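## Task

Using exactly two rods other than the turquoise one, lay them flat in a straight line with their ends touching or nearly touching so the combined length equals the turquoise rod (10 cm). Colour sets length in cm: blue 1, magenta 2, grey 3, orange 4, lime 5, purple 6, red 7, green 8, pink 9, turquoise 10. No second train may exist, every rod outside the train must sit at least one rod-width from it, and the train must stay in place without the robot holding it. Finish with the grippers open and moved away.

## Robot and tools

Robot: two six-joint arms, left_arm and right_arm, each with a parallel gripper and a fisheye wrist camera (cam_left_wrist, cam_right_wrist, both 616x616). Rods lie on a table; occasionally an outside force briefly pulls a held part or shoves a loose one.

Frame: one shared scene frame. Origin on the table surface midway between the arms, +x out over the table, +z up, left_arm toward +y. The names left/right do not correspond to image sides. Positions are in metres, orientations as quaternions (w,x,y,z). A gripper's fingers point along its own +z and separate along its own y. The reported end-effector point sits between the finger pads, roughly 1 cm short of the tips; reported hand positions can be off, more so when the arm is stretched out.

Tool execute_actions, argument actions: a list holding zero or one item. Empty list: no command, just returns state plus camera pictures. An item with rows (and optional steps, 1 to 15, default 15, minimum 3 in practice) is a motion; an item with only steps (up to 300) is a wait that sends nothing new. Optional pictures: true attaches images to a motion result.

Each row is one flat list of 14 numbers covering both arms, always all 14 even if one arm stays still: left_arm waist, shoulder, elbow, wrist pitch, wrist yaw, wrist roll, opening, then the same seven for right_arm. The six joint values are absolute target angles in radians (the same quantities printed under Joint positions), not offsets. Each row is used for one control step (1/30 s); if steps exceeds the row count, the final row is held. Joint ranges per arm: waist -2.880 to 2.880, shoulder 0.000 to 3.142, elbow 0.000 to 3.019, wrist pitch -1.693 to 1.571, wrist yaw -1.571 to 1.571, wrist roll -2.094 to 2.094. A call is rejected (nothing sent) if a target exceeds a range end by more than 0.019 rad and is further out than the current angle. Actual ends can differ from these by 0.019 either way; an overshooting target is clipped and may produce a 'joint sent to its limit' line, possibly about an earlier motion.

Opening is a gripper command from -1 (closed) to +1 (fully open, 0.094 m pad gap). Between the extremes the fingers go to where grip_measured would equal your number. To hold something, command about 0.03 below its grip_measured for a firm grasp, less for a gentle one. Readings carry a fixed per-gripper bias up to about 1 mm. Very thin parts are squeezed less firmly.

Motion limits: per step, each joint's sent target stays within a lead of its measured angle (waist 0.264, shoulder 0.32, elbow 0.276, wrist pitch 0.33, wrist yaw 0.186, wrist roll 0.522 rad), and targets that would move a gripper over 70 mm in one step are pulled back. Far targets therefore take several calls. Arms keep heading to the latest row between calls until they settle or a step is HELD. The result arrives 3 steps before a motion ends; those steps run afterwards.

Result lines: per-arm end-effector position and quaternion; Joint positions and Joint velocities (six joints in rad and rad/s, then pad gap in m and m/s); grip_measured; 'joint command not followed' means a clearance check altered or blocked joint targets; HELD marks steps where part of your row was not applied; MOTOR HOT appears from 85 °C under load, and at 100 °C an OVER-TEMPERATURE FAULT makes that arm go limp and drop, so avoid holding loads longer than needed.

zoom_image: camera (cam_left_wrist or cam_right_wrist) and region [x0, y0, x1, y1] in pixels of that camera's latest image, origin top-left, at most 504x504; returns a closer view. Camera calibration (fisheye K, D, T_world_to_cam) is given per camera, with small errors, and the wrist camera poses follow the arm joints.

finished_scene: argument scene, the current scene's number; ends and grades it irreversibly and returns the next task. Replying without a tool call ends everything.

Suggested order: look, identify rods by colour and pick a pair summing to the target, grasp and place them end to end flat and straight, clear other rods away, release, lift and retreat, then verify before finishing.

Avoid: knocking anything off the table, dropping or slamming rods, pressing hard into the table, and letting the two arms collide or push each other.

Each tool is called after "Call:" as name(argument=value, ...) on one line, values as JSON.

## Session

Call:
execute_actions(actions=[])

Scene clock: 0.00 s of 5100.00 s.
left_arm: end_effector_position=(+0.4547, +0.4818, +0.1708) grip_measured=+1.000 end_effector_quat_wxyz=(+0.482, -0.316, +0.643, +0.503) | right_arm: end_effector_position=(+0.1710, -0.0806, +0.2434) grip_measured=+1.000 end_effector_quat_wxyz=(+0.070, +0.710, -0.701, +0.024)
Joint positions: left_arm=[-0.287  1.548  0.547  0.819 -1.417  0.169  0.094] | right_arm=[ 1.099  1.17   1.12  -1.669  0.004 -0.493  0.094]
Joint velocities: left_arm=[-0.015 -0.005 -0.012  0.002  0.037 -0.022  0.   ] | right_arm=[-0.005 -0.005 -0.002  0.007 -0.051  0.007  0.   ]

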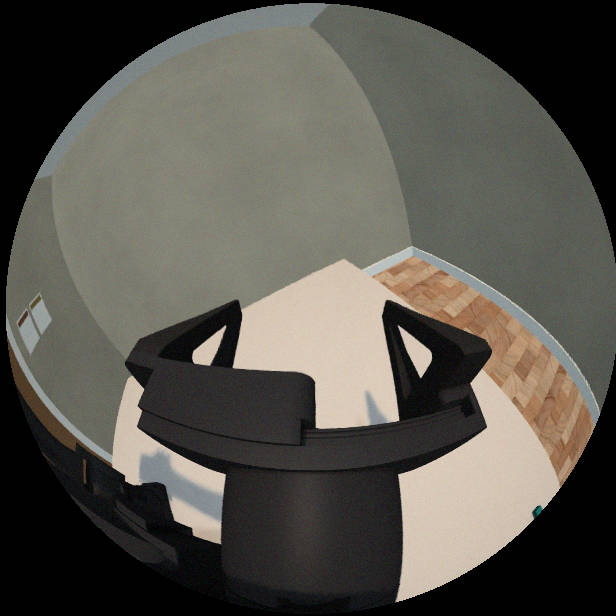

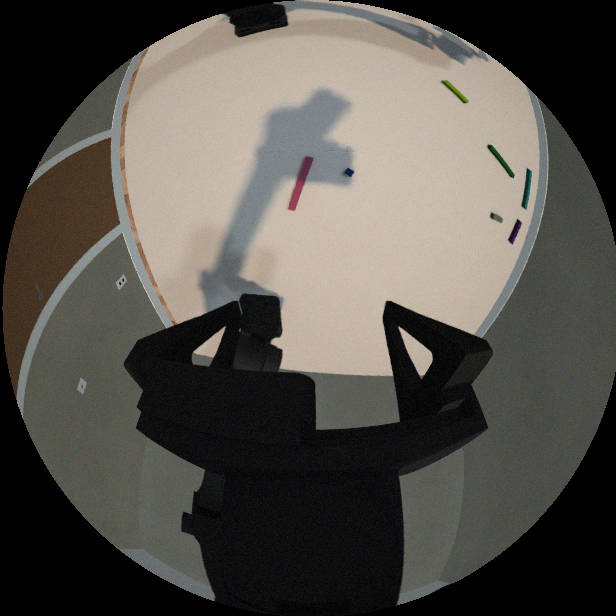

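Call:
zoom_image(camera="cam_right_wrist", region=[260, 130, 380, 230])

Region (260, 130, 380, 230) of cam_right_wrist's 616x616 image, scaled by 4.200, with more detail than that image has.

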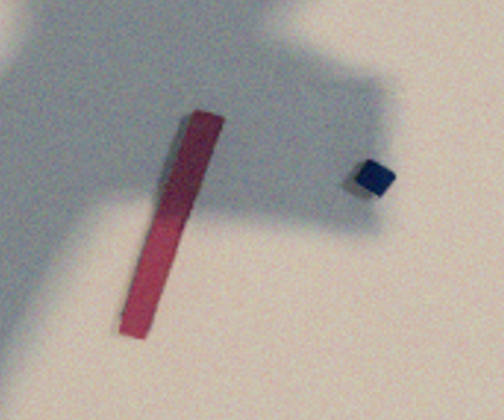

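Call:
execute_actions(actions=[{"rows":[[-0.287,1.548,0.547,0.819,-1.417,0.169,1,0.85,1.17,1.12,-1.669,0.004,-0.493,1]],"steps":15}])

Call:
execute_actions(actions=[{"rows":[[-0.287,1.548,0.547,0.819,-1.417,0.169,1,0.85,1.17,1.12,-1.3,0.004,-0.493,1]],"steps":15}])

Call:
execute_actions(actions=[{"rows":[[-0.287,1.548,0.547,0.819,-1.417,0.169,1,0.85,1.5,1.12,-1.2,0.004,-0.493,1]],"steps":15}])

Scene clock: 1.70 s of 5100.00 s.
left_arm: end_effector_position=(+0.4547, +0.4818, +0.1708) grip_measured=+1.000 end_effector_quat_wxyz=(+0.482, -0.316, +0.643, +0.503) | right_arm: end_effector_position=(+0.2317, -0.1238, +0.2434) grip_measured=+1.000 end_effector_quat_wxyz=(-0.073, -0.611, +0.788, -0.015)
Joint positions: left_arm=[-0.287  1.548  0.547  0.819 -1.417  0.169  0.094] | right_arm=[ 0.835  1.17   1.12  -1.669  0.006 -0.493  0.094]
Joint velocities: left_arm=[-0.015  0.005  0.002  0.002  0.051  0.037  0.   ] | right_arm=[ 0.103  0.005  0.002 -0.012 -0.051 -0.066  0.   ]
Steps of this call (steps 1 to 39: nothing new was sent; steps 40 to 51: the first 12 steps of this action). Readings (joint positions):
40: left_arm=[-0.287 1.548 0.547 0.819 -1.417 0.169] | right_arm=[1.081 1.170 1.120 -1.669 -0.003 -0.493]
41: left_arm=[-0.287 1.548 0.547 0.819 -1.417 0.169] | right_arm=[1.039 1.170 1.120 -1.669 -0.005 -0.493]
43: left_arm=[-0.287 1.548 0.547 0.819 -1.417 0.169] | right_arm=[0.920 1.170 1.120 -1.669 0.002 -0.493]
47: left_arm=[-0.287 1.548 0.547 0.819 -1.417 0.169] | right_arm=[0.816 1.170 1.120 -1.669 0.008 -0.493]
51: the state above

Scene clock: 2.20 s of 5100.00 s.
left_arm: end_effector_position=(+0.4547, +0.4818, +0.1708) grip_measured=+1.000 end_effector_quat_wxyz=(+0.482, -0.316, +0.643, +0.503) | right_arm: end_effector_position=(+0.2867, -0.0608, +0.2432) grip_measured=+1.000 end_effector_quat_wxyz=(+0.099, -0.612, +0.785, +0.014)
Joint positions: left_arm=[-0.287  1.548  0.547  0.819 -1.417  0.169  0.094] | right_arm=[ 0.841  1.166  1.111 -1.316  0.006 -0.493  0.094]
Joint velocities: left_arm=[ 0.005  0.005  0.012 -0.027  0.037  0.007  0.   ] | right_arm=[-0.024  0.005 -0.012 -0.017  0.007 -0.037  0.   ]
Steps of this call (steps 1 to 3: the last 3 steps of your previous action; steps 4 to 15: the first 12 steps of this action). Readings (joint positions):
4: left_arm=[-0.287 1.548 0.547 0.819 -1.417 0.169] | right_arm=[0.841 1.168 1.116 -1.614 0.006 -0.493]
5: left_arm=[-0.287 1.548 0.547 0.819 -1.417 0.169] | right_arm=[0.841 1.164 1.111 -1.512 0.006 -0.493]
7: left_arm=[-0.287 1.548 0.547 0.819 -1.417 0.169] | right_arm=[0.841 1.166 1.111 -1.373 0.006 -0.493]
11: left_arm=[-0.287 1.548 0.547 0.819 -1.417 0.169] | right_arm=[0.841 1.166 1.111 -1.318 0.006 -0.493]
15: the state above

Scene clock: 2.70 s of 5100.00 s.
left_arm: end_effector_position=(+0.4547, +0.4818, +0.1708) grip_measured=+1.000 end_effector_quat_wxyz=(+0.482, -0.316, +0.643, +0.503) | right_arm: end_effector_position=(+0.3134, -0.0315, +0.0967) grip_measured=+1.000 end_effector_quat_wxyz=(-0.046, -0.615, +0.787, -0.011)
Joint positions: left_arm=[-0.287  1.548  0.547  0.819 -1.417  0.169  0.094] | right_arm=[ 0.841  1.559  1.102 -1.208  0.006 -0.493  0.094]
Joint velocities: left_arm=[-0.015 -0.005 -0.007 -0.007 -0.022 -0.051  0.   ] | right_arm=[-0.015  0.005 -0.081 -0.002 -0.051 -0.007  0.   ]
Steps of this call (steps 1 to 3: the last 3 steps of your previous action; steps 4 to 15: the first 12 steps of this action). Readings (joint positions):
4: left_arm=[-0.287 1.548 0.547 0.819 -1.417 0.169] | right_arm=[0.841 1.178 1.111 -1.310 0.006 -0.493]
5: left_arm=[-0.287 1.548 0.547 0.819 -1.417 0.169] | right_arm=[0.841 1.200 1.115 -1.297 0.006 -0.493]
7: left_arm=[-0.287 1.548 0.547 0.819 -1.417 0.169] | right_arm=[0.841 1.276 1.116 -1.266 0.006 -0.493]
11: left_arm=[-0.287 1.548 0.547 0.819 -1.417 0.169] | right_arm=[0.841 1.478 1.115 -1.216 0.006 -0.493]
15: the state above

Call:
execute_actions(actions=[{"rows":[[-0.287,1.548,0.547,0.819,-1.417,0.169,1,0.9,1.48,1.07,-1.17,0,-0.493,1],[-0.287,1.548,0.547,0.819,-1.417,0.169,1,0.95,1.44,1.0,-1.13,0,-0.493,1],[-0.287,1.548,0.547,0.819,-1.417,0.169,1,1.0,1.40,0.95,-1.1,0,-0.493,1],[-0.287,1.548,0.547,0.819,-1.417,0.169,1,1.05,1.36,0.9,-1.07,0,-0.493,1],[-0.287,1.548,0.547,0.819,-1.417,0.169,1,1.079,1.33,0.85,-1.05,0,-0.493,1],[-0.287,1.548,0.547,0.819,-1.417,0.169,1,1.079,1.3,0.8,-1.05,0,-0.493,1]],"steps":15}])

Scene clock: 3.63 s of 5100.00 s.
left_arm: end_effector_position=(+0.4547, +0.4818, +0.1708) grip_measured=+1.000 end_effector_quat_wxyz=(+0.482, -0.316, +0.643, +0.503) | right_arm: end_effector_position=(+0.1820, -0.0502, +0.0804) grip_measured=+1.000 end_effector_quat_wxyz=(+0.006, +0.715, -0.699, +0.000)
Joint positions: left_arm=[-0.287  1.548  0.547  0.819 -1.417  0.169  0.094] | right_arm=[ 1.108  1.294  0.782 -1.07  -0.003 -0.493  0.094]
Joint velocities: left_arm=[-0.005 -0.005 -0.002 -0.007 -0.051  0.007  0.   ] | right_arm=[-0.142 -0.005 -0.007  0.134 -0.022 -0.095  0.   ]
Steps of this call (steps 1 to 3: the last 3 steps of your previous action; steps 4 to 16: the robot went on to your last target; steps 17 to 28: the first 12 steps of this action). Readings (joint positions):
17: left_arm=[-0.287 1.548 0.547 0.819 -1.417 0.169] | right_arm=[0.844 1.496 1.098 -1.202 0.005 -0.493]
18: left_arm=[-0.287 1.548 0.547 0.819 -1.417 0.169] | right_arm=[0.853 1.489 1.081 -1.181 0.005 -0.493]
20: left_arm=[-0.287 1.548 0.547 0.819 -1.417 0.169] | right_arm=[0.904 1.449 1.007 -1.123 0.005 -0.493]
24: left_arm=[-0.287 1.548 0.547 0.819 -1.417 0.169] | right_arm=[1.075 1.330 0.822 -1.073 -0.003 -0.493]
28: the state above

Call:
execute_actions(actions=[{"rows":[[-0.287,1.548,0.547,0.819,-1.417,0.169,1,1.079,1.32,0.82,-1.05,0,-0.493,1],[-0.287,1.548,0.547,0.819,-1.417,0.169,1,1.079,1.34,0.84,-1.05,0,-0.493,1],[-0.287,1.548,0.547,0.819,-1.417,0.169,1,1.079,1.36,0.86,-1.05,0,-0.493,1],[-0.287,1.548,0.547,0.819,-1.417,0.169,1,1.079,1.38,0.88,-1.05,0,-0.493,1],[-0.287,1.548,0.547,0.819,-1.417,0.169,1,1.079,1.398,0.90,-1.05,0,-0.493,1]],"steps":15}])

Call:
execute_actions(actions=[])

Scene clock: 4.70 s of 5100.00 s.
left_arm: end_effector_position=(+0.4547, +0.4818, +0.1708) grip_measured=+1.000 end_effector_quat_wxyz=(+0.482, -0.316, +0.643, +0.503) | right_arm: end_effector_position=(+0.2041, -0.0224, +0.0754) grip_measured=+1.000 end_effector_quat_wxyz=(+0.009, +0.708, -0.706, +0.002)
Joint positions: left_arm=[-0.287  1.548  0.547  0.819 -1.417  0.169  0.094] | right_arm=[ 1.089  1.4    0.867 -1.056 -0.001 -0.493  0.094]
Joint velocities: left_arm=[ 0.015 -0.005 -0.002  0.007  0.007  0.007  0.   ] | right_arm=[-0.005 -0.005  0.002  0.002  0.037 -0.081  0.   ]
Steps of this call (steps 1 to 3: the last 3 steps of your previous action; steps 4 to 20: the robot went on to your last target; steps 21 to 32: the first 12 steps of this action). Readings (joint positions):
21: left_arm=[-0.287 1.548 0.547 0.819 -1.417 0.169] | right_arm=[1.089 1.295 0.782 -1.063 -0.001 -0.493]
22: left_arm=[-0.287 1.548 0.547 0.819 -1.417 0.169] | right_arm=[1.089 1.299 0.784 -1.063 -0.001 -0.493]
24: left_arm=[-0.287 1.548 0.547 0.819 -1.417 0.169] | right_arm=[1.089 1.322 0.800 -1.063 -0.001 -0.493]
28: left_arm=[-0.287 1.548 0.547 0.819 -1.417 0.169] | right_arm=[1.089 1.391 0.859 -1.059 -0.001 -0.493]
32: the state above

Scene clock: 4.80 s of 5100.00 s.
left_arm: end_effector_position=(+0.4547, +0.4818, +0.1708) grip_measured=+1.000 end_effector_quat_wxyz=(+0.482, -0.316, +0.643, +0.503) | right_arm: end_effector_position=(+0.2041, -0.0224, +0.0754) grip_measured=+1.000 end_effector_quat_wxyz=(+0.009, +0.708, -0.706, +0.002)
Joint positions: left_arm=[-0.287  1.548  0.547  0.819 -1.417  0.169  0.094] | right_arm=[ 1.089  1.4    0.867 -1.056 -0.001 -0.493  0.094]
Joint velocities: left_arm=[-0.015  0.005  0.002 -0.027  0.007 -0.037  0.   ] | right_arm=[-0.005  0.005  0.012 -0.002 -0.066 -0.007  0.   ]
Kept back: nothing.
Steps of this call (steps 1 to 3: the last 3 steps of your previous action). Readings (joint positions):
1: left_arm=[-0.287 1.548 0.547 0.819 -1.417 0.169] | right_arm=[1.089 1.400 0.867 -1.056 -0.001 -0.493]
2: left_arm=[-0.287 1.548 0.547 0.819 -1.417 0.169] | right_arm=[1.089 1.400 0.867 -1.056 -0.001 -0.493]
3: the state above
camera_calibration (this result's frames):
cam_right_wrist: T_world_to_cam=[[0.999992, -0.00395818, -0.000512123, -0.202324], [-0.0028422, -0.796312, 0.604879, -0.0584342], [-0.00280203, -0.604873, -0.796317, 0.170773], [0, 0, 0, 1]] pos_world=[0.202635, 0.0559634, 0.171232]

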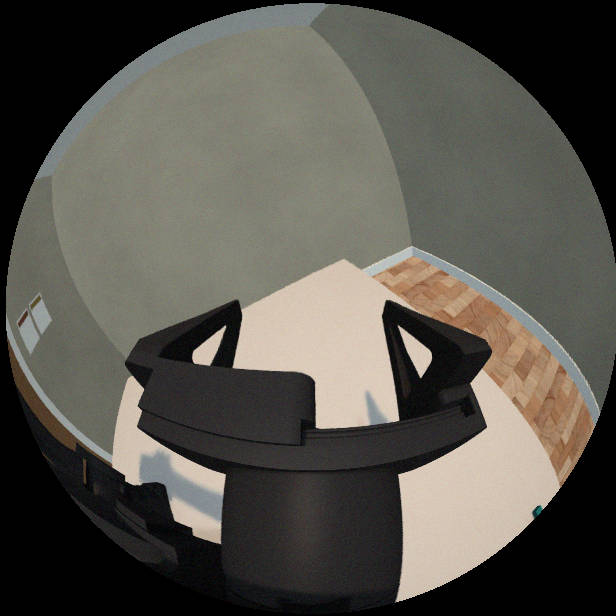

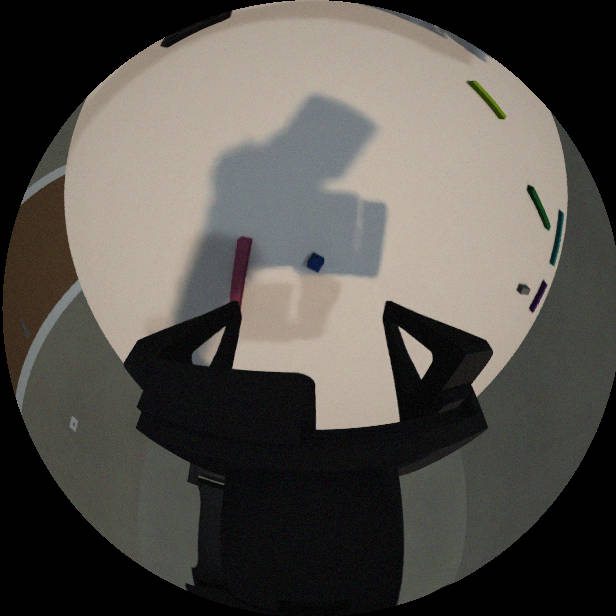

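Call:
zoom_image(camera="cam_right_wrist", region=[220, 220, 340, 320])

Region (220, 220, 340, 320) of cam_right_wrist's 616x616 image, scaled by 4.200, with more detail than that image has.

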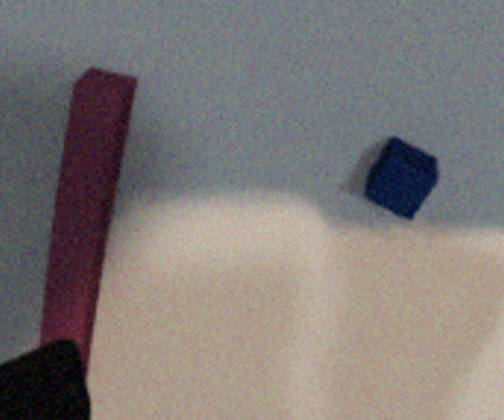

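Call:
execute_actions(actions=[{"rows":[[-0.287,1.548,0.547,0.819,-1.417,0.169,1,1.085,1.405,0.88,-1.04,0,-0.44,0.8],[-0.287,1.548,0.547,0.819,-1.417,0.169,1,1.085,1.41,0.875,-1.025,0,-0.38,0.6],[-0.287,1.548,0.547,0.819,-1.417,0.169,1,1.085,1.416,0.87,-1.01,0,-0.32,0.4],[-0.287,1.548,0.547,0.819,-1.417,0.169,1,1.085,1.422,0.864,-0.995,0,-0.26,0.2],[-0.287,1.548,0.547,0.819,-1.417,0.169,1,1.085,1.428,0.858,-0.98,0,-0.2,0],[-0.287,1.548,0.547,0.819,-1.417,0.169,1,1.085,1.434,0.852,-0.965,0,-0.14,-0.2],[-0.287,1.548,0.547,0.819,-1.417,0.169,1,1.085,1.44,0.845,-0.95,0,-0.08,-0.35],[-0.287,1.548,0.547,0.819,-1.417,0.169,1,1.085,1.447,0.838,-0.938,0,-0.04,-0.35],[-0.287,1.548,0.547,0.819,-1.417,0.169,1,1.085,1.454,0.831,-0.925,0,-0.01,-0.35]],"steps":15}])

Call:
execute_actions(actions=[{"steps":12}], pictures=true)

Scene clock: 5.90 s of 5100.00 s.
left_arm: end_effector_position=(+0.4547, +0.4818, +0.1708) grip_measured=+1.000 end_effector_quat_wxyz=(+0.482, -0.316, +0.643, +0.503) | right_arm: end_effector_position=(+0.2095, -0.0123, +0.0519) grip_measured=-0.348 end_effector_quat_wxyz=(+0.010, -0.563, +0.826, +0.006)
Joint positions: left_arm=[-0.287  1.548  0.547  0.819 -1.417  0.169  0.094] | right_arm=[ 1.089  1.441  0.836 -0.943 -0.001 -0.116  0.031]
Joint velocities: left_arm=[-0.005 -0.024 -0.002 -0.027  0.007 -0.037  0.   ] | right_arm=[-0.015  0.161 -0.115  0.032  0.022  0.593 -0.001]
Steps of this call (steps 1 to 15: the robot went on to your last target; steps 16 to 21: nothing new was sent; steps 22 to 33: the first 12 steps of this action). Readings (joint positions):
22: left_arm=[-0.287 1.548 0.547 0.819 -1.417 0.169] | right_arm=[1.089 1.400 0.867 -1.056 -0.001 -0.488]
23: left_arm=[-0.287 1.548 0.547 0.819 -1.417 0.169] | right_arm=[1.089 1.400 0.867 -1.052 -0.001 -0.472]
25: left_arm=[-0.287 1.548 0.547 0.819 -1.417 0.169] | right_arm=[1.089 1.401 0.867 -1.034 -0.001 -0.415]
29: left_arm=[-0.287 1.548 0.547 0.819 -1.417 0.169] | right_arm=[1.089 1.415 0.858 -0.975 -0.001 -0.244]
33: the state above

Scene clock: 6.30 s of 5100.00 s.
left_arm: end_effector_position=(+0.4547, +0.4818, +0.1708) grip_measured=+1.000 end_effector_quat_wxyz=(+0.482, -0.316, +0.643, +0.503) | right_arm: end_effector_position=(+0.2080, -0.0151, +0.0465) grip_measured=-0.348 end_effector_quat_wxyz=(+0.004, -0.528, +0.849, +0.003)
Joint positions: left_arm=[-0.287  1.548  0.547  0.819 -1.417  0.169  0.094] | right_arm=[ 1.089  1.45   0.829 -0.939 -0.001 -0.033  0.031]
Joint velocities: left_arm=[-0.005 -0.015  0.002  0.012  0.007 -0.007  0.   ] | right_arm=[ 0.005 -0.015 -0.017 -0.002 -0.051  0.081 -0.   ]
Kept back: nothing.
Steps of this call (steps 1 to 3: the last 3 steps of your previous action; steps 4 to 12: the robot went on to your last target). Readings (joint positions):
1: left_arm=[-0.287 1.548 0.547 0.819 -1.417 0.169] | right_arm=[1.089 1.446 0.833 -0.942 -0.001 -0.097]
2: left_arm=[-0.287 1.548 0.547 0.819 -1.417 0.169] | right_arm=[1.089 1.449 0.831 -0.941 -0.001 -0.083]
4: left_arm=[-0.287 1.548 0.547 0.819 -1.417 0.169] | right_arm=[1.089 1.450 0.829 -0.941 -0.001 -0.063]
8: left_arm=[-0.287 1.548 0.547 0.819 -1.417 0.169] | right_arm=[1.089 1.450 0.829 -0.939 -0.001 -0.041]
12: the state above
camera_calibration (this result's frames):
cam_right_wrist: T_world_to_cam=[[0.893996, -0.448, 0.00817109, -0.191261], [-0.368103, -0.723918, 0.583474, 0.0428848], [-0.255481, -0.524632, -0.81209, 0.206711], [0, 0, 0, 1]] pos_world=[0.239584, 0.0538074, 0.144409]

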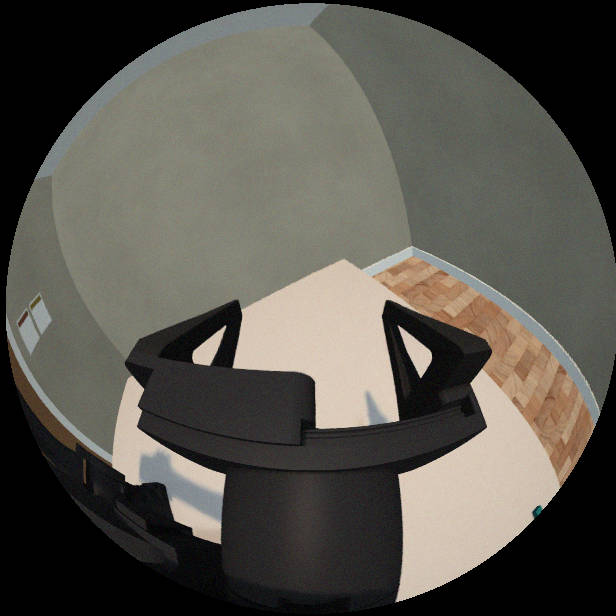

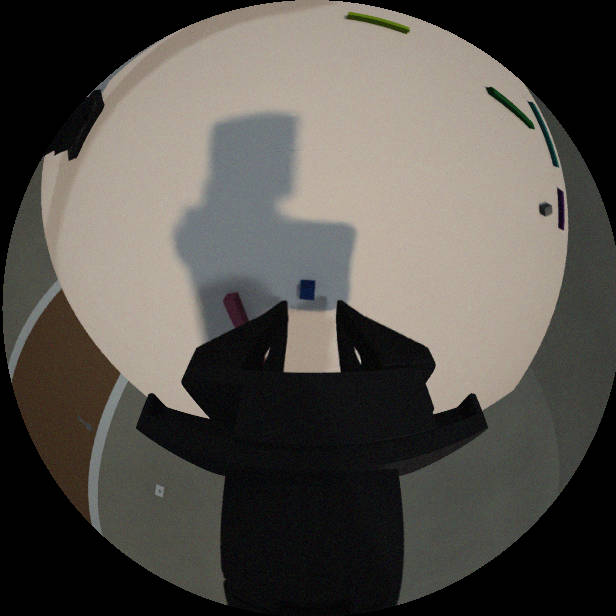

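Call:
zoom_image(camera="cam_right_wrist", region=[270, 265, 354, 335])

Region (270, 265, 354, 335) of cam_right_wrist's 616x616 image, scaled by 6.000, with more detail than that image has.

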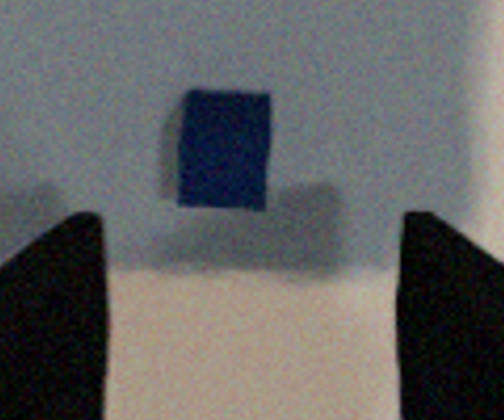

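Call:
execute_actions(actions=[{"rows":[[-0.287,1.548,0.547,0.819,-1.417,0.169,1,1.095,1.458,0.822,-0.92,0,0.0,-0.35],[-0.287,1.548,0.547,0.819,-1.417,0.169,1,1.10,1.462,0.815,-0.91,0,0.0,-0.35],[-0.287,1.548,0.547,0.819,-1.417,0.169,1,1.108,1.466,0.809,-0.90,0,0.0,-0.35],[-0.287,1.548,0.547,0.819,-1.417,0.169,1,1.108,1.471,0.804,-0.89,0,0.0,-0.35],[-0.287,1.548,0.547,0.819,-1.417,0.169,1,1.108,1.476,0.801,-0.88,0,0.0,-0.35],[-0.287,1.548,0.547,0.819,-1.417,0.169,1,1.108,1.481,0.798,-0.87,0,0.0,-0.35],[-0.287,1.548,0.547,0.819,-1.417,0.169,1,1.108,1.486,0.795,-0.862,0,0.0,-0.35],[-0.287,1.548,0.547,0.819,-1.417,0.169,1,1.108,1.491,0.792,-0.855,0,0.0,-0.35]],"steps":15}])

Call:
execute_actions(actions=[{"steps":8}], pictures=true)

Call:
zoom_image(camera="cam_right_wrist", region=[250, 260, 370, 360])

Scene clock: 7.23 s of 5100.00 s.
left_arm: end_effector_position=(+0.4547, +0.4818, +0.1708) grip_measured=+1.000 end_effector_quat_wxyz=(+0.482, -0.316, +0.643, +0.503) | right_arm: end_effector_position=(+0.2044, -0.0168, +0.0253) grip_measured=-0.348 end_effector_quat_wxyz=(+0.005, -0.524, +0.851, +0.004)
Joint positions: left_arm=[-0.287  1.548  0.547  0.819 -1.417  0.169  0.094] | right_arm=[ 1.095  1.482  0.794 -0.871 -0.001 -0.017  0.031]
Joint velocities: left_arm=[ 0.005 -0.005 -0.007 -0.007 -0.022  0.051  0.   ] | right_arm=[ 0.005  0.054 -0.022  0.027 -0.007 -0.022  0.   ]
Steps of this call (steps 1 to 16: the robot went on to your last target; steps 17 to 28: the first 12 steps of this action). Readings (joint positions):
17: left_arm=[-0.287 1.548 0.547 0.819 -1.417 0.169] | right_arm=[1.089 1.450 0.829 -0.938 -0.001 -0.025]
18: left_arm=[-0.287 1.548 0.547 0.819 -1.417 0.169] | right_arm=[1.089 1.450 0.827 -0.934 -0.001 -0.023]
20: left_arm=[-0.287 1.548 0.547 0.819 -1.417 0.169] | right_arm=[1.090 1.451 0.819 -0.919 -0.001 -0.021]
24: left_arm=[-0.287 1.548 0.547 0.819 -1.417 0.169] | right_arm=[1.095 1.464 0.802 -0.885 -0.001 -0.018]
28: the state above

Scene clock: 7.50 s of 5100.00 s.
left_arm: end_effector_position=(+0.4547, +0.4818, +0.1708) grip_measured=+1.000 end_effector_quat_wxyz=(+0.482, -0.316, +0.643, +0.503) | right_arm: end_effector_position=(+0.2043, -0.0170, +0.0243) grip_measured=-0.348 end_effector_quat_wxyz=(+0.004, -0.524, +0.852, +0.003)
Joint positions: left_arm=[-0.287  1.548  0.547  0.819 -1.417  0.169  0.094] | right_arm=[ 1.095  1.484  0.793 -0.869 -0.001 -0.017  0.031]
Joint velocities: left_arm=[-0.015  0.005  0.012 -0.012  0.051 -0.051  0.   ] | right_arm=[ 0.005 -0.005  0.017  0.002 -0.022  0.022  0.001]
Kept back: nothing.
Steps of this call (steps 1 to 3: the last 3 steps of your previous action; steps 4 to 8: the robot went on to your last target). Readings (joint positions):
1: left_arm=[-0.287 1.548 0.547 0.819 -1.417 0.169] | right_arm=[1.095 1.484 0.793 -0.871 -0.001 -0.017]
2: left_arm=[-0.287 1.548 0.547 0.819 -1.417 0.169] | right_arm=[1.095 1.484 0.793 -0.870 -0.001 -0.017]
4: left_arm=[-0.287 1.548 0.547 0.819 -1.417 0.169] | right_arm=[1.095 1.484 0.793 -0.869 -0.001 -0.017]
8: the state above
camera_calibration (this result's frames):
cam_right_wrist: T_world_to_cam=[[0.889861, -0.456162, 0.00798963, -0.187852], [-0.374513, -0.720358, 0.583802, 0.0544616], [-0.260553, -0.522494, -0.811857, 0.187798], [0, 0, 0, 1]] pos_world=[0.23649, 0.0516637, 0.122171]

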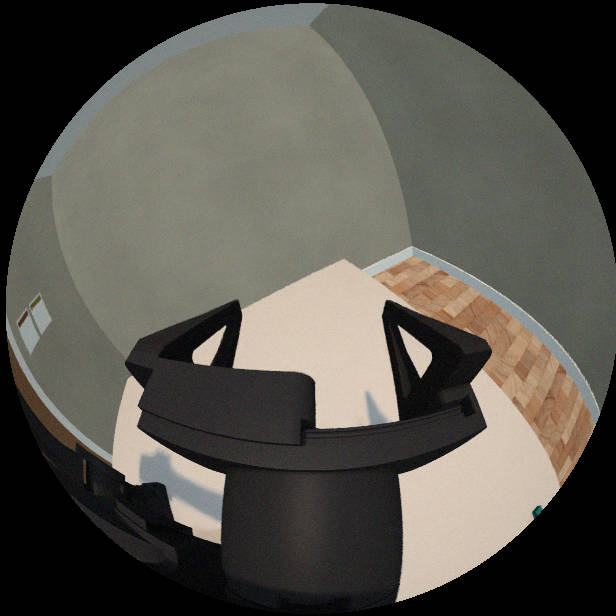

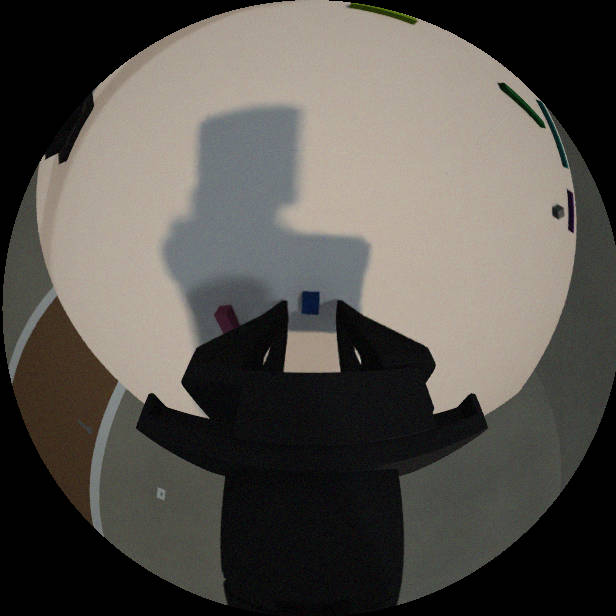

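Region (250, 260, 370, 360) of cam_right_wrist's 616x616 image, scaled by 4.200, with more detail than that image has.

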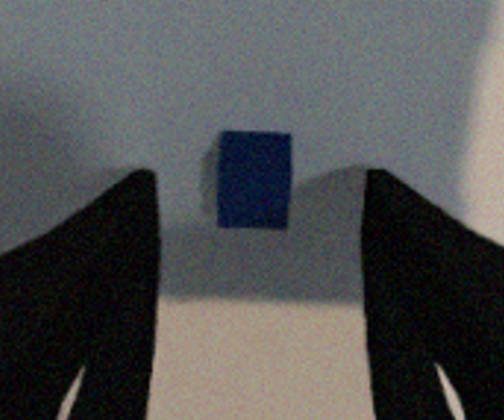

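Call:
execute_actions(actions=[{"rows":[[-0.287,1.548,0.547,0.819,-1.417,0.169,1,1.112,1.493,0.789,-0.853,0,0.0,-0.4],[-0.287,1.548,0.547,0.819,-1.417,0.169,1,1.112,1.496,0.786,-0.851,0,0.0,-0.45],[-0.287,1.548,0.547,0.819,-1.417,0.169,1,1.112,1.499,0.783,-0.849,0,0.0,-0.5],[-0.287,1.548,0.547,0.819,-1.417,0.169,1,1.112,1.502,0.781,-0.847,0,0.0,-0.5],[-0.287,1.548,0.547,0.819,-1.417,0.169,1,1.112,1.505,0.779,-0.845,0,0.0,-0.5]],"steps":15}], pictures=true)

Call:
zoom_image(camera="cam_right_wrist", region=[250, 260, 370, 360])

Scene clock: 8.23 s of 5100.00 s.
left_arm: end_effector_position=(+0.4547, +0.4818, +0.1708) grip_measured=+1.000 end_effector_quat_wxyz=(+0.482, -0.316, +0.643, +0.503) | right_arm: end_effector_position=(+0.2022, -0.0180, +0.0204) grip_measured=-0.498 end_effector_quat_wxyz=(+0.004, -0.526, +0.851, +0.003)
Joint positions: left_arm=[-0.287  1.548  0.547  0.819 -1.417  0.169  0.094] | right_arm=[ 1.099  1.488  0.784 -0.857 -0.001 -0.016  0.024]
Joint velocities: left_arm=[ 0.015  0.005 -0.012  0.002 -0.022 -0.037  0.   ] | right_arm=[-0.015  0.005  0.007 -0.002 -0.066  0.007 -0.001]
Steps of this call (steps 1 to 10: the robot went on to your last target; steps 11 to 22: the first 12 steps of this action). Readings (joint positions):
11: left_arm=[-0.287 1.548 0.547 0.819 -1.417 0.169] | right_arm=[1.096 1.484 0.793 -0.869 -0.001 -0.016]
12: left_arm=[-0.287 1.548 0.547 0.819 -1.417 0.169] | right_arm=[1.096 1.484 0.793 -0.867 -0.001 -0.016]
14: left_arm=[-0.287 1.548 0.547 0.819 -1.417 0.169] | right_arm=[1.098 1.484 0.790 -0.864 -0.001 -0.016]
18: left_arm=[-0.287 1.548 0.547 0.819 -1.417 0.169] | right_arm=[1.099 1.488 0.784 -0.859 -0.001 -0.016]
22: the state above
camera_calibration (this result's frames):
cam_right_wrist: T_world_to_cam=[[0.891426, -0.453097, 0.0079744, -0.186721], [-0.371727, -0.721047, 0.584731, 0.0546682], [-0.25919, -0.524208, -0.811188, 0.183203], [0, 0, 0, 1]] pos_world=[0.234254, 0.0508519, 0.118135]

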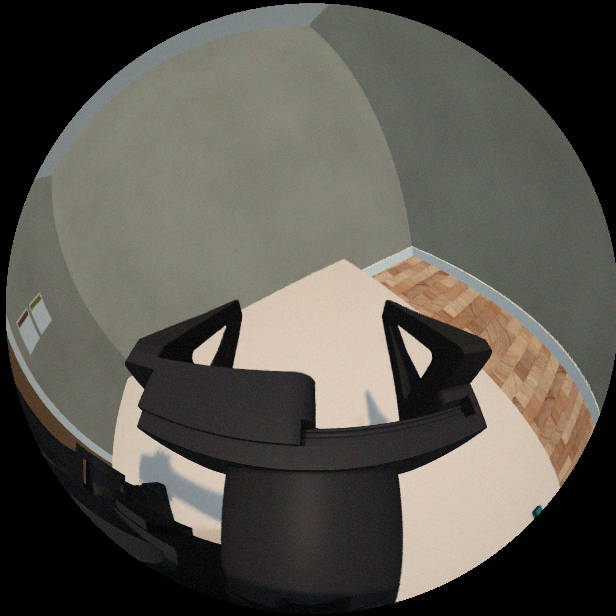

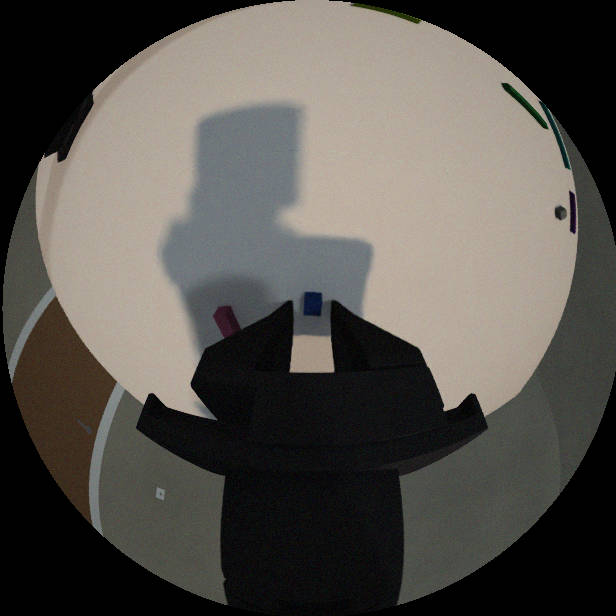

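Region (250, 260, 370, 360) of cam_right_wrist's 616x616 image, scaled by 4.200, with more detail than that image has.

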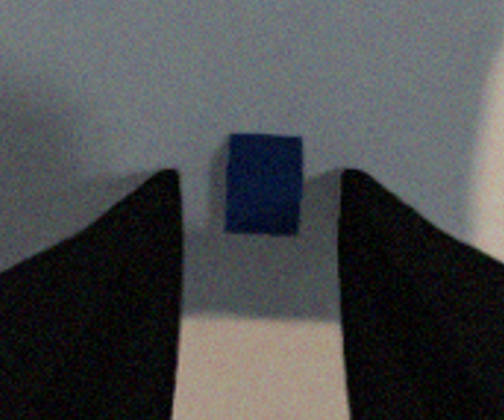

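Call:
execute_actions(actions=[{"rows":[[-0.287,1.548,0.547,0.819,-1.417,0.169,1,1.112,1.51,0.779,-0.843,0,0.0,-0.5],[-0.287,1.548,0.547,0.819,-1.417,0.169,1,1.112,1.515,0.779,-0.84,0,0.0,-0.5],[-0.287,1.548,0.547,0.819,-1.417,0.169,1,1.112,1.52,0.779,-0.84,0,0.0,-0.5],[-0.287,1.548,0.547,0.819,-1.417,0.169,1,1.112,1.524,0.779,-0.84,0,0.0,-0.5]],"steps":15}], pictures=true)

Call:
zoom_image(camera="cam_right_wrist", region=[250, 260, 370, 360])

Scene clock: 8.83 s of 5100.00 s.
left_arm: end_effector_position=(+0.4547, +0.4818, +0.1708) grip_measured=+1.000 end_effector_quat_wxyz=(+0.482, -0.316, +0.643, +0.503) | right_arm: end_effector_position=(+0.2020, -0.0181, +0.0200) grip_measured=-0.498 end_effector_quat_wxyz=(+0.003, -0.525, +0.851, +0.003)
Joint positions: left_arm=[-0.287  1.548  0.547  0.819 -1.417  0.169  0.094] | right_arm=[ 1.1    1.49   0.784 -0.857 -0.001 -0.014  0.024]
Joint velocities: left_arm=[ 0.015  0.005  0.002  0.002  0.022 -0.022  0.   ] | right_arm=[-0.015  0.005 -0.012  0.002  0.022 -0.066  0.   ]
Steps of this call (steps 1 to 3: the last 3 steps of your previous action; steps 4 to 6: the robot went on to your last target; steps 7 to 18: the first 12 steps of this action). Readings (joint positions):
7: left_arm=[-0.287 1.548 0.547 0.819 -1.417 0.169] | right_arm=[1.099 1.488 0.784 -0.857 -0.001 -0.016]
8: left_arm=[-0.287 1.548 0.547 0.819 -1.417 0.169] | right_arm=[1.099 1.489 0.784 -0.857 -0.001 -0.016]
10: left_arm=[-0.287 1.548 0.547 0.819 -1.417 0.169] | right_arm=[1.100 1.490 0.784 -0.857 -0.001 -0.015]
14: left_arm=[-0.287 1.548 0.547 0.819 -1.417 0.169] | right_arm=[1.100 1.490 0.784 -0.857 -0.001 -0.015]
18: the state above
camera_calibration (this result's frames):
cam_right_wrist: T_world_to_cam=[[0.890738, -0.454448, 0.00794722, -0.186468], [-0.372507, -0.719888, 0.585661, 0.0549469], [-0.260431, -0.524631, -0.810517, 0.183054], [0, 0, 0, 1]] pos_world=[0.234235, 0.0508516, 0.11767]

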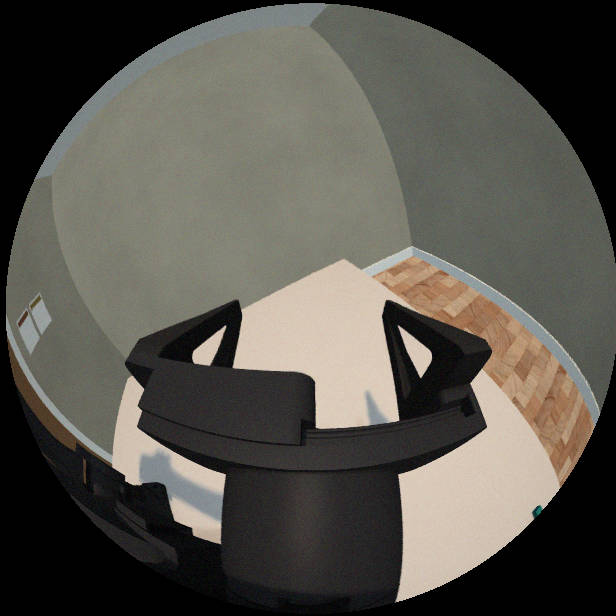

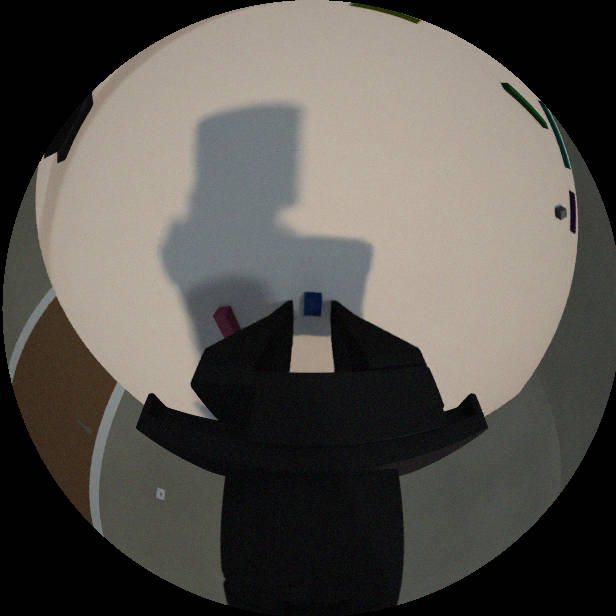

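Region (250, 260, 370, 360) of cam_right_wrist's 616x616 image, scaled by 4.200, with more detail than that image has.

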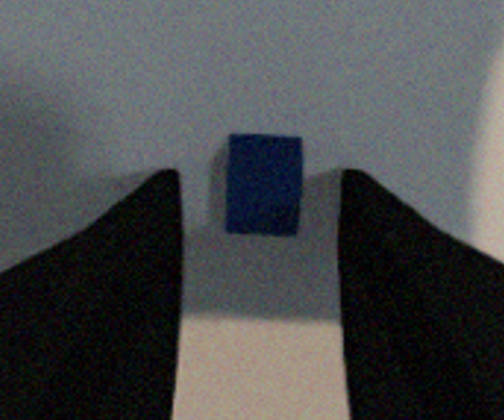

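Call:
execute_actions(actions=[{"rows":[[-0.287,1.548,0.547,0.819,-1.417,0.169,1,1.105,1.495,0.79,-0.85,0,0.0,-0.5],[-0.287,1.548,0.547,0.819,-1.417,0.169,1,1.105,1.495,0.80,-0.85,0,0.0,-0.5],[-0.287,1.548,0.547,0.819,-1.417,0.169,1,1.105,1.495,0.81,-0.85,0,0.0,-0.5],[-0.287,1.548,0.547,0.819,-1.417,0.169,1,1.105,1.495,0.82,-0.85,0,0.0,-0.5]],"steps":12}], pictures=true)

Call:
zoom_image(camera="cam_right_wrist", region=[250, 260, 370, 360])

Scene clock: 9.37 s of 5100.00 s.
left_arm: end_effector_position=(+0.4547, +0.4818, +0.1708) grip_measured=+1.000 end_effector_quat_wxyz=(+0.482, -0.316, +0.643, +0.503) | right_arm: end_effector_position=(+0.2023, -0.0175, +0.0206) grip_measured=-0.498 end_effector_quat_wxyz=(+0.004, -0.525, +0.851, +0.003)
Joint positions: left_arm=[-0.287  1.548  0.547  0.819 -1.417  0.169  0.094] | right_arm=[ 1.1    1.489  0.785 -0.857 -0.001 -0.014  0.024]
Joint velocities: left_arm=[ 0.015  0.005 -0.012  0.002 -0.007  0.022  0.   ] | right_arm=[ 0.005 -0.005 -0.022 -0.007  0.022  0.051 -0.001]
Steps of this call (steps 1 to 3: the last 3 steps of your previous action; steps 4 to 7: the robot went on to your last target; steps 8 to 16: the first 9 steps of this action). Readings (joint positions):
8: left_arm=[-0.287 1.548 0.547 0.819 -1.417 0.169] | right_arm=[1.100 1.489 0.784 -0.857 -0.001 -0.014]
9: left_arm=[-0.287 1.548 0.547 0.819 -1.417 0.169] | right_arm=[1.100 1.489 0.784 -0.857 -0.001 -0.014]
11: left_arm=[-0.287 1.548 0.547 0.819 -1.417 0.169] | right_arm=[1.100 1.489 0.785 -0.857 -0.001 -0.014]
15: left_arm=[-0.287 1.548 0.547 0.819 -1.417 0.169] | right_arm=[1.100 1.489 0.785 -0.857 -0.001 -0.014]
16: the state above
camera_calibration (this result's frames):
cam_right_wrist: T_world_to_cam=[[0.890731, -0.454462, 0.00796217, -0.186477], [-0.373022, -0.720878, 0.584114, 0.0552473], [-0.259718, -0.523258, -0.811633, 0.183813], [0, 0, 0, 1]] pos_world=[0.234448, 0.0512616, 0.118402]

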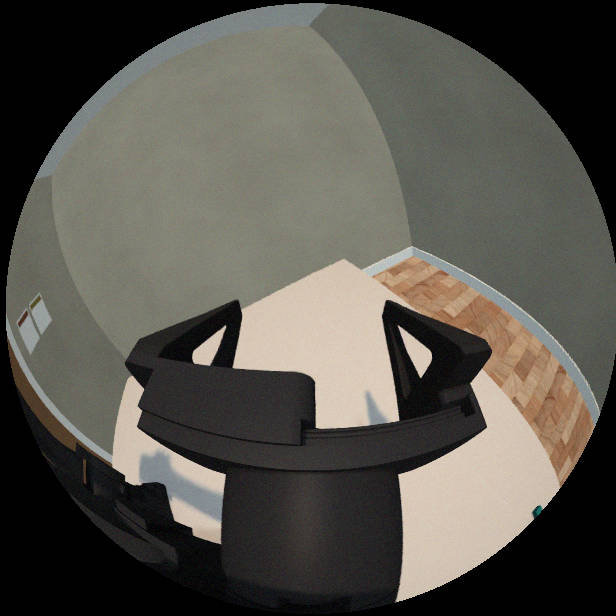

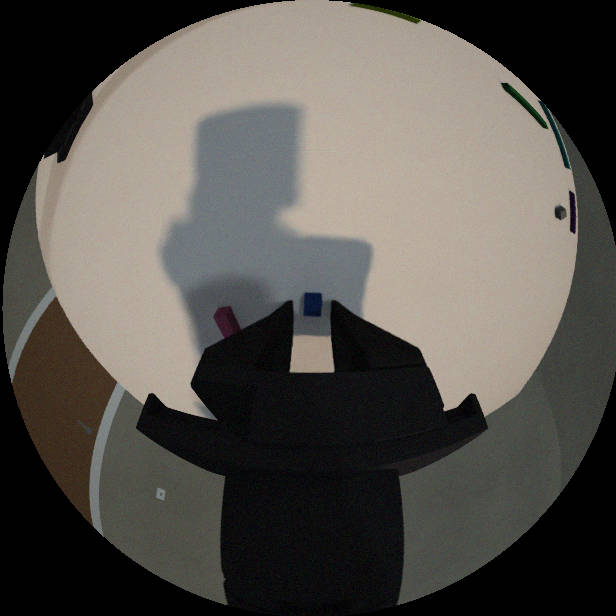

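Region (250, 260, 370, 360) of cam_right_wrist's 616x616 image, scaled by 4.200, with more detail than that image has.

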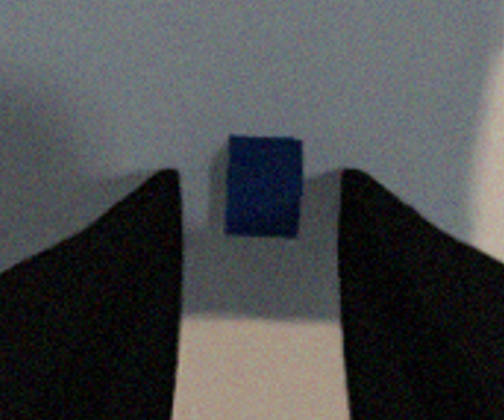

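Call:
execute_actions(actions=[{"rows":[[-0.287,1.548,0.547,0.819,-1.417,0.169,1,1.105,1.495,0.825,-0.85,0,0.0,-0.5],[-0.287,1.548,0.547,0.819,-1.417,0.169,1,1.105,1.495,0.83,-0.85,0,0.0,-0.5],[-0.287,1.548,0.547,0.819,-1.417,0.169,1,1.105,1.495,0.834,-0.85,0,0.0,-0.5]],"steps":12}])

Scene clock: 9.77 s of 5100.00 s.
left_arm: end_effector_position=(+0.4547, +0.4818, +0.1708) grip_measured=+1.000 end_effector_quat_wxyz=(+0.482, -0.316, +0.643, +0.503) | right_arm: end_effector_position=(+0.2050, -0.0124, +0.0241) grip_measured=-0.498 end_effector_quat_wxyz=(+0.009, -0.525, +0.851, +0.006)
Joint positions: left_arm=[-0.287  1.548  0.547  0.819 -1.417  0.169  0.094] | right_arm=[ 1.1    1.489  0.797 -0.857 -0.001 -0.014  0.024]
Joint velocities: left_arm=[ 0.005 -0.005 -0.032  0.022  0.022  0.037  0.   ] | right_arm=[-0.005 -0.005  0.007 -0.002  0.051  0.051  0.002]
Steps of this call (steps 1 to 3: the last 3 steps of your previous action; steps 4 to 12: the first 9 steps of this action). Readings (joint positions):
4: left_arm=[-0.287 1.548 0.547 0.819 -1.417 0.169] | right_arm=[1.100 1.489 0.785 -0.857 -0.001 -0.014]
5: left_arm=[-0.287 1.548 0.547 0.819 -1.417 0.169] | right_arm=[1.100 1.489 0.786 -0.857 -0.001 -0.014]
7: left_arm=[-0.287 1.548 0.547 0.819 -1.417 0.169] | right_arm=[1.100 1.489 0.789 -0.857 -0.001 -0.014]
11: left_arm=[-0.287 1.548 0.547 0.819 -1.417 0.169] | right_arm=[1.100 1.489 0.796 -0.857 -0.001 -0.014]
12: the state above

Call:
execute_actions(actions=[{"rows":[[-0.287,1.548,0.547,0.819,-1.417,0.169,1,1.105,1.50,0.82,-0.85,0,0.0,-0.55],[-0.287,1.548,0.547,0.819,-1.417,0.169,1,1.105,1.504,0.82,-0.85,0,0.0,-0.6],[-0.287,1.548,0.547,0.819,-1.417,0.169,1,1.105,1.507,0.82,-0.85,0,0.0,-0.65]],"steps":12}], pictures=true)

Call:
zoom_image(camera="cam_right_wrist", region=[250, 260, 370, 360])

Scene clock: 10.20 s of 5100.00 s.
left_arm: end_effector_position=(+0.4547, +0.4818, +0.1708) grip_measured=+1.000 end_effector_quat_wxyz=(+0.482, -0.316, +0.643, +0.503) | right_arm: end_effector_position=(+0.2049, -0.0127, +0.0225) grip_measured=-0.648 end_effector_quat_wxyz=(+0.007, -0.525, +0.851, +0.005)
Joint positions: left_arm=[-0.287  1.548  0.547  0.819 -1.417  0.169  0.094] | right_arm=[ 1.1    1.494  0.798 -0.857 -0.001 -0.014  0.017]
Joint velocities: left_arm=[-0.015 -0.024  0.002 -0.012 -0.022  0.007  0.   ] | right_arm=[-0.024 -0.005  0.017 -0.012 -0.037  0.022 -0.002]
Steps of this call (steps 1 to 3: the last 3 steps of your previous action; step 4: the robot went on to your last target; steps 5 to 13: the first 9 steps of this action). Readings (joint positions):
5: left_arm=[-0.287 1.548 0.547 0.819 -1.417 0.169] | right_arm=[1.100 1.489 0.798 -0.857 -0.001 -0.014]
6: left_arm=[-0.287 1.548 0.547 0.819 -1.417 0.169] | right_arm=[1.100 1.489 0.798 -0.857 -0.001 -0.014]
8: left_arm=[-0.287 1.548 0.547 0.819 -1.417 0.169] | right_arm=[1.100 1.490 0.798 -0.857 -0.001 -0.014]
12: left_arm=[-0.287 1.548 0.547 0.819 -1.417 0.169] | right_arm=[1.100 1.493 0.798 -0.857 -0.001 -0.014]
13: the state above
camera_calibration (this result's frames):
cam_right_wrist: T_world_to_cam=[[0.890704, -0.454513, 0.00801872, -0.186531], [-0.374966, -0.724615, 0.578216, 0.0590247], [-0.256996, -0.518026, -0.815845, 0.188194], [0, 0, 0, 1]] pos_world=[0.236642, 0.0554785, 0.120904]

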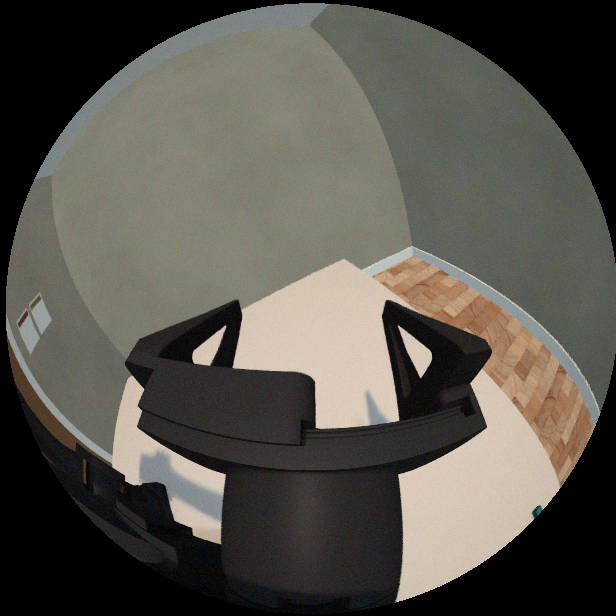

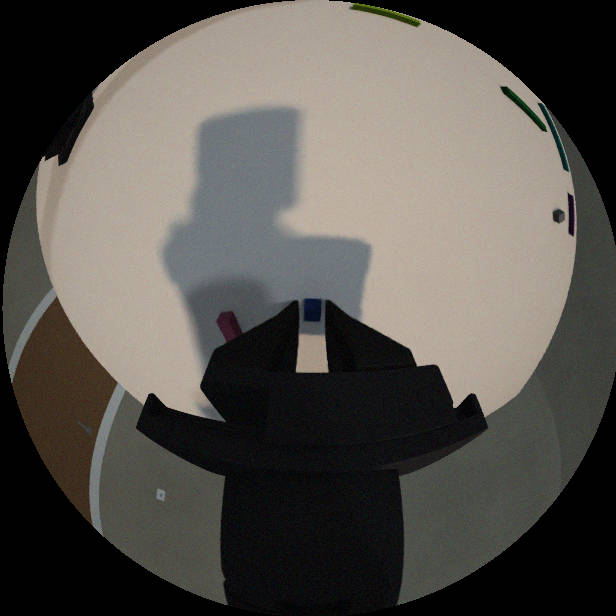

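Region (250, 260, 370, 360) of cam_right_wrist's 616x616 image, scaled by 4.200, with more detail than that image has.

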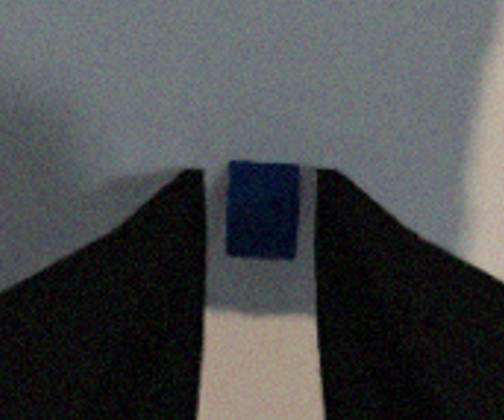

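Good. Close.

Call:
execute_actions(actions=[{"rows":[[-0.287,1.548,0.547,0.819,-1.417,0.169,1,1.105,1.507,0.82,-0.85,0,0.0,-0.7],[-0.287,1.548,0.547,0.819,-1.417,0.169,1,1.105,1.507,0.82,-0.85,0,0.0,-0.74],[-0.287,1.548,0.547,0.819,-1.417,0.169,1,1.105,1.507,0.82,-0.85,0,0.0,-0.77],[-0.287,1.548,0.547,0.819,-1.417,0.169,1,1.105,1.507,0.82,-0.85,0,0.0,-0.79],[-0.287,1.548,0.547,0.819,-1.417,0.169,1,1.105,1.507,0.82,-0.85,0,0.0,-0.81],[-0.287,1.548,0.547,0.819,-1.417,0.169,1,1.105,1.507,0.82,-0.85,0,0.0,-0.83]],"steps":12}])

Scene clock: 10.63 s of 5100.00 s.
left_arm: end_effector_position=(+0.4547, +0.4818, +0.1708) grip_measured=+1.000 end_effector_quat_wxyz=(+0.482, -0.316, +0.643, +0.503) | right_arm: end_effector_position=(+0.2049, -0.0127, +0.0225) grip_measured=-0.814 end_effector_quat_wxyz=(+0.007, -0.525, +0.851, +0.005)
Joint positions: left_arm=[-0.287  1.548  0.547  0.819 -1.417  0.169  0.094] | right_arm=[ 1.1    1.494  0.798 -0.857 -0.001 -0.014  0.009]
Joint velocities: left_arm=[ 0.005 -0.015  0.002 -0.007 -0.007 -0.037  0.   ] | right_arm=[ 0.005 -0.015  0.002 -0.017 -0.037 -0.022 -0.001]
Steps of this call (steps 1 to 3: the last 3 steps of your previous action; step 4: the robot went on to your last target; steps 5 to 13: the first 9 steps of this action). Readings (joint positions):
5: left_arm=[-0.287 1.548 0.547 0.819 -1.417 0.169] | right_arm=[1.100 1.494 0.798 -0.857 -0.001 -0.014]
6: left_arm=[-0.287 1.548 0.547 0.819 -1.417 0.169] | right_arm=[1.100 1.494 0.798 -0.857 -0.001 -0.014]
8: left_arm=[-0.287 1.548 0.547 0.819 -1.417 0.169] | right_arm=[1.100 1.494 0.798 -0.857 -0.001 -0.014]
12: left_arm=[-0.287 1.548 0.547 0.819 -1.417 0.169] | right_arm=[1.100 1.494 0.798 -0.857 -0.001 -0.014]
13: the state above


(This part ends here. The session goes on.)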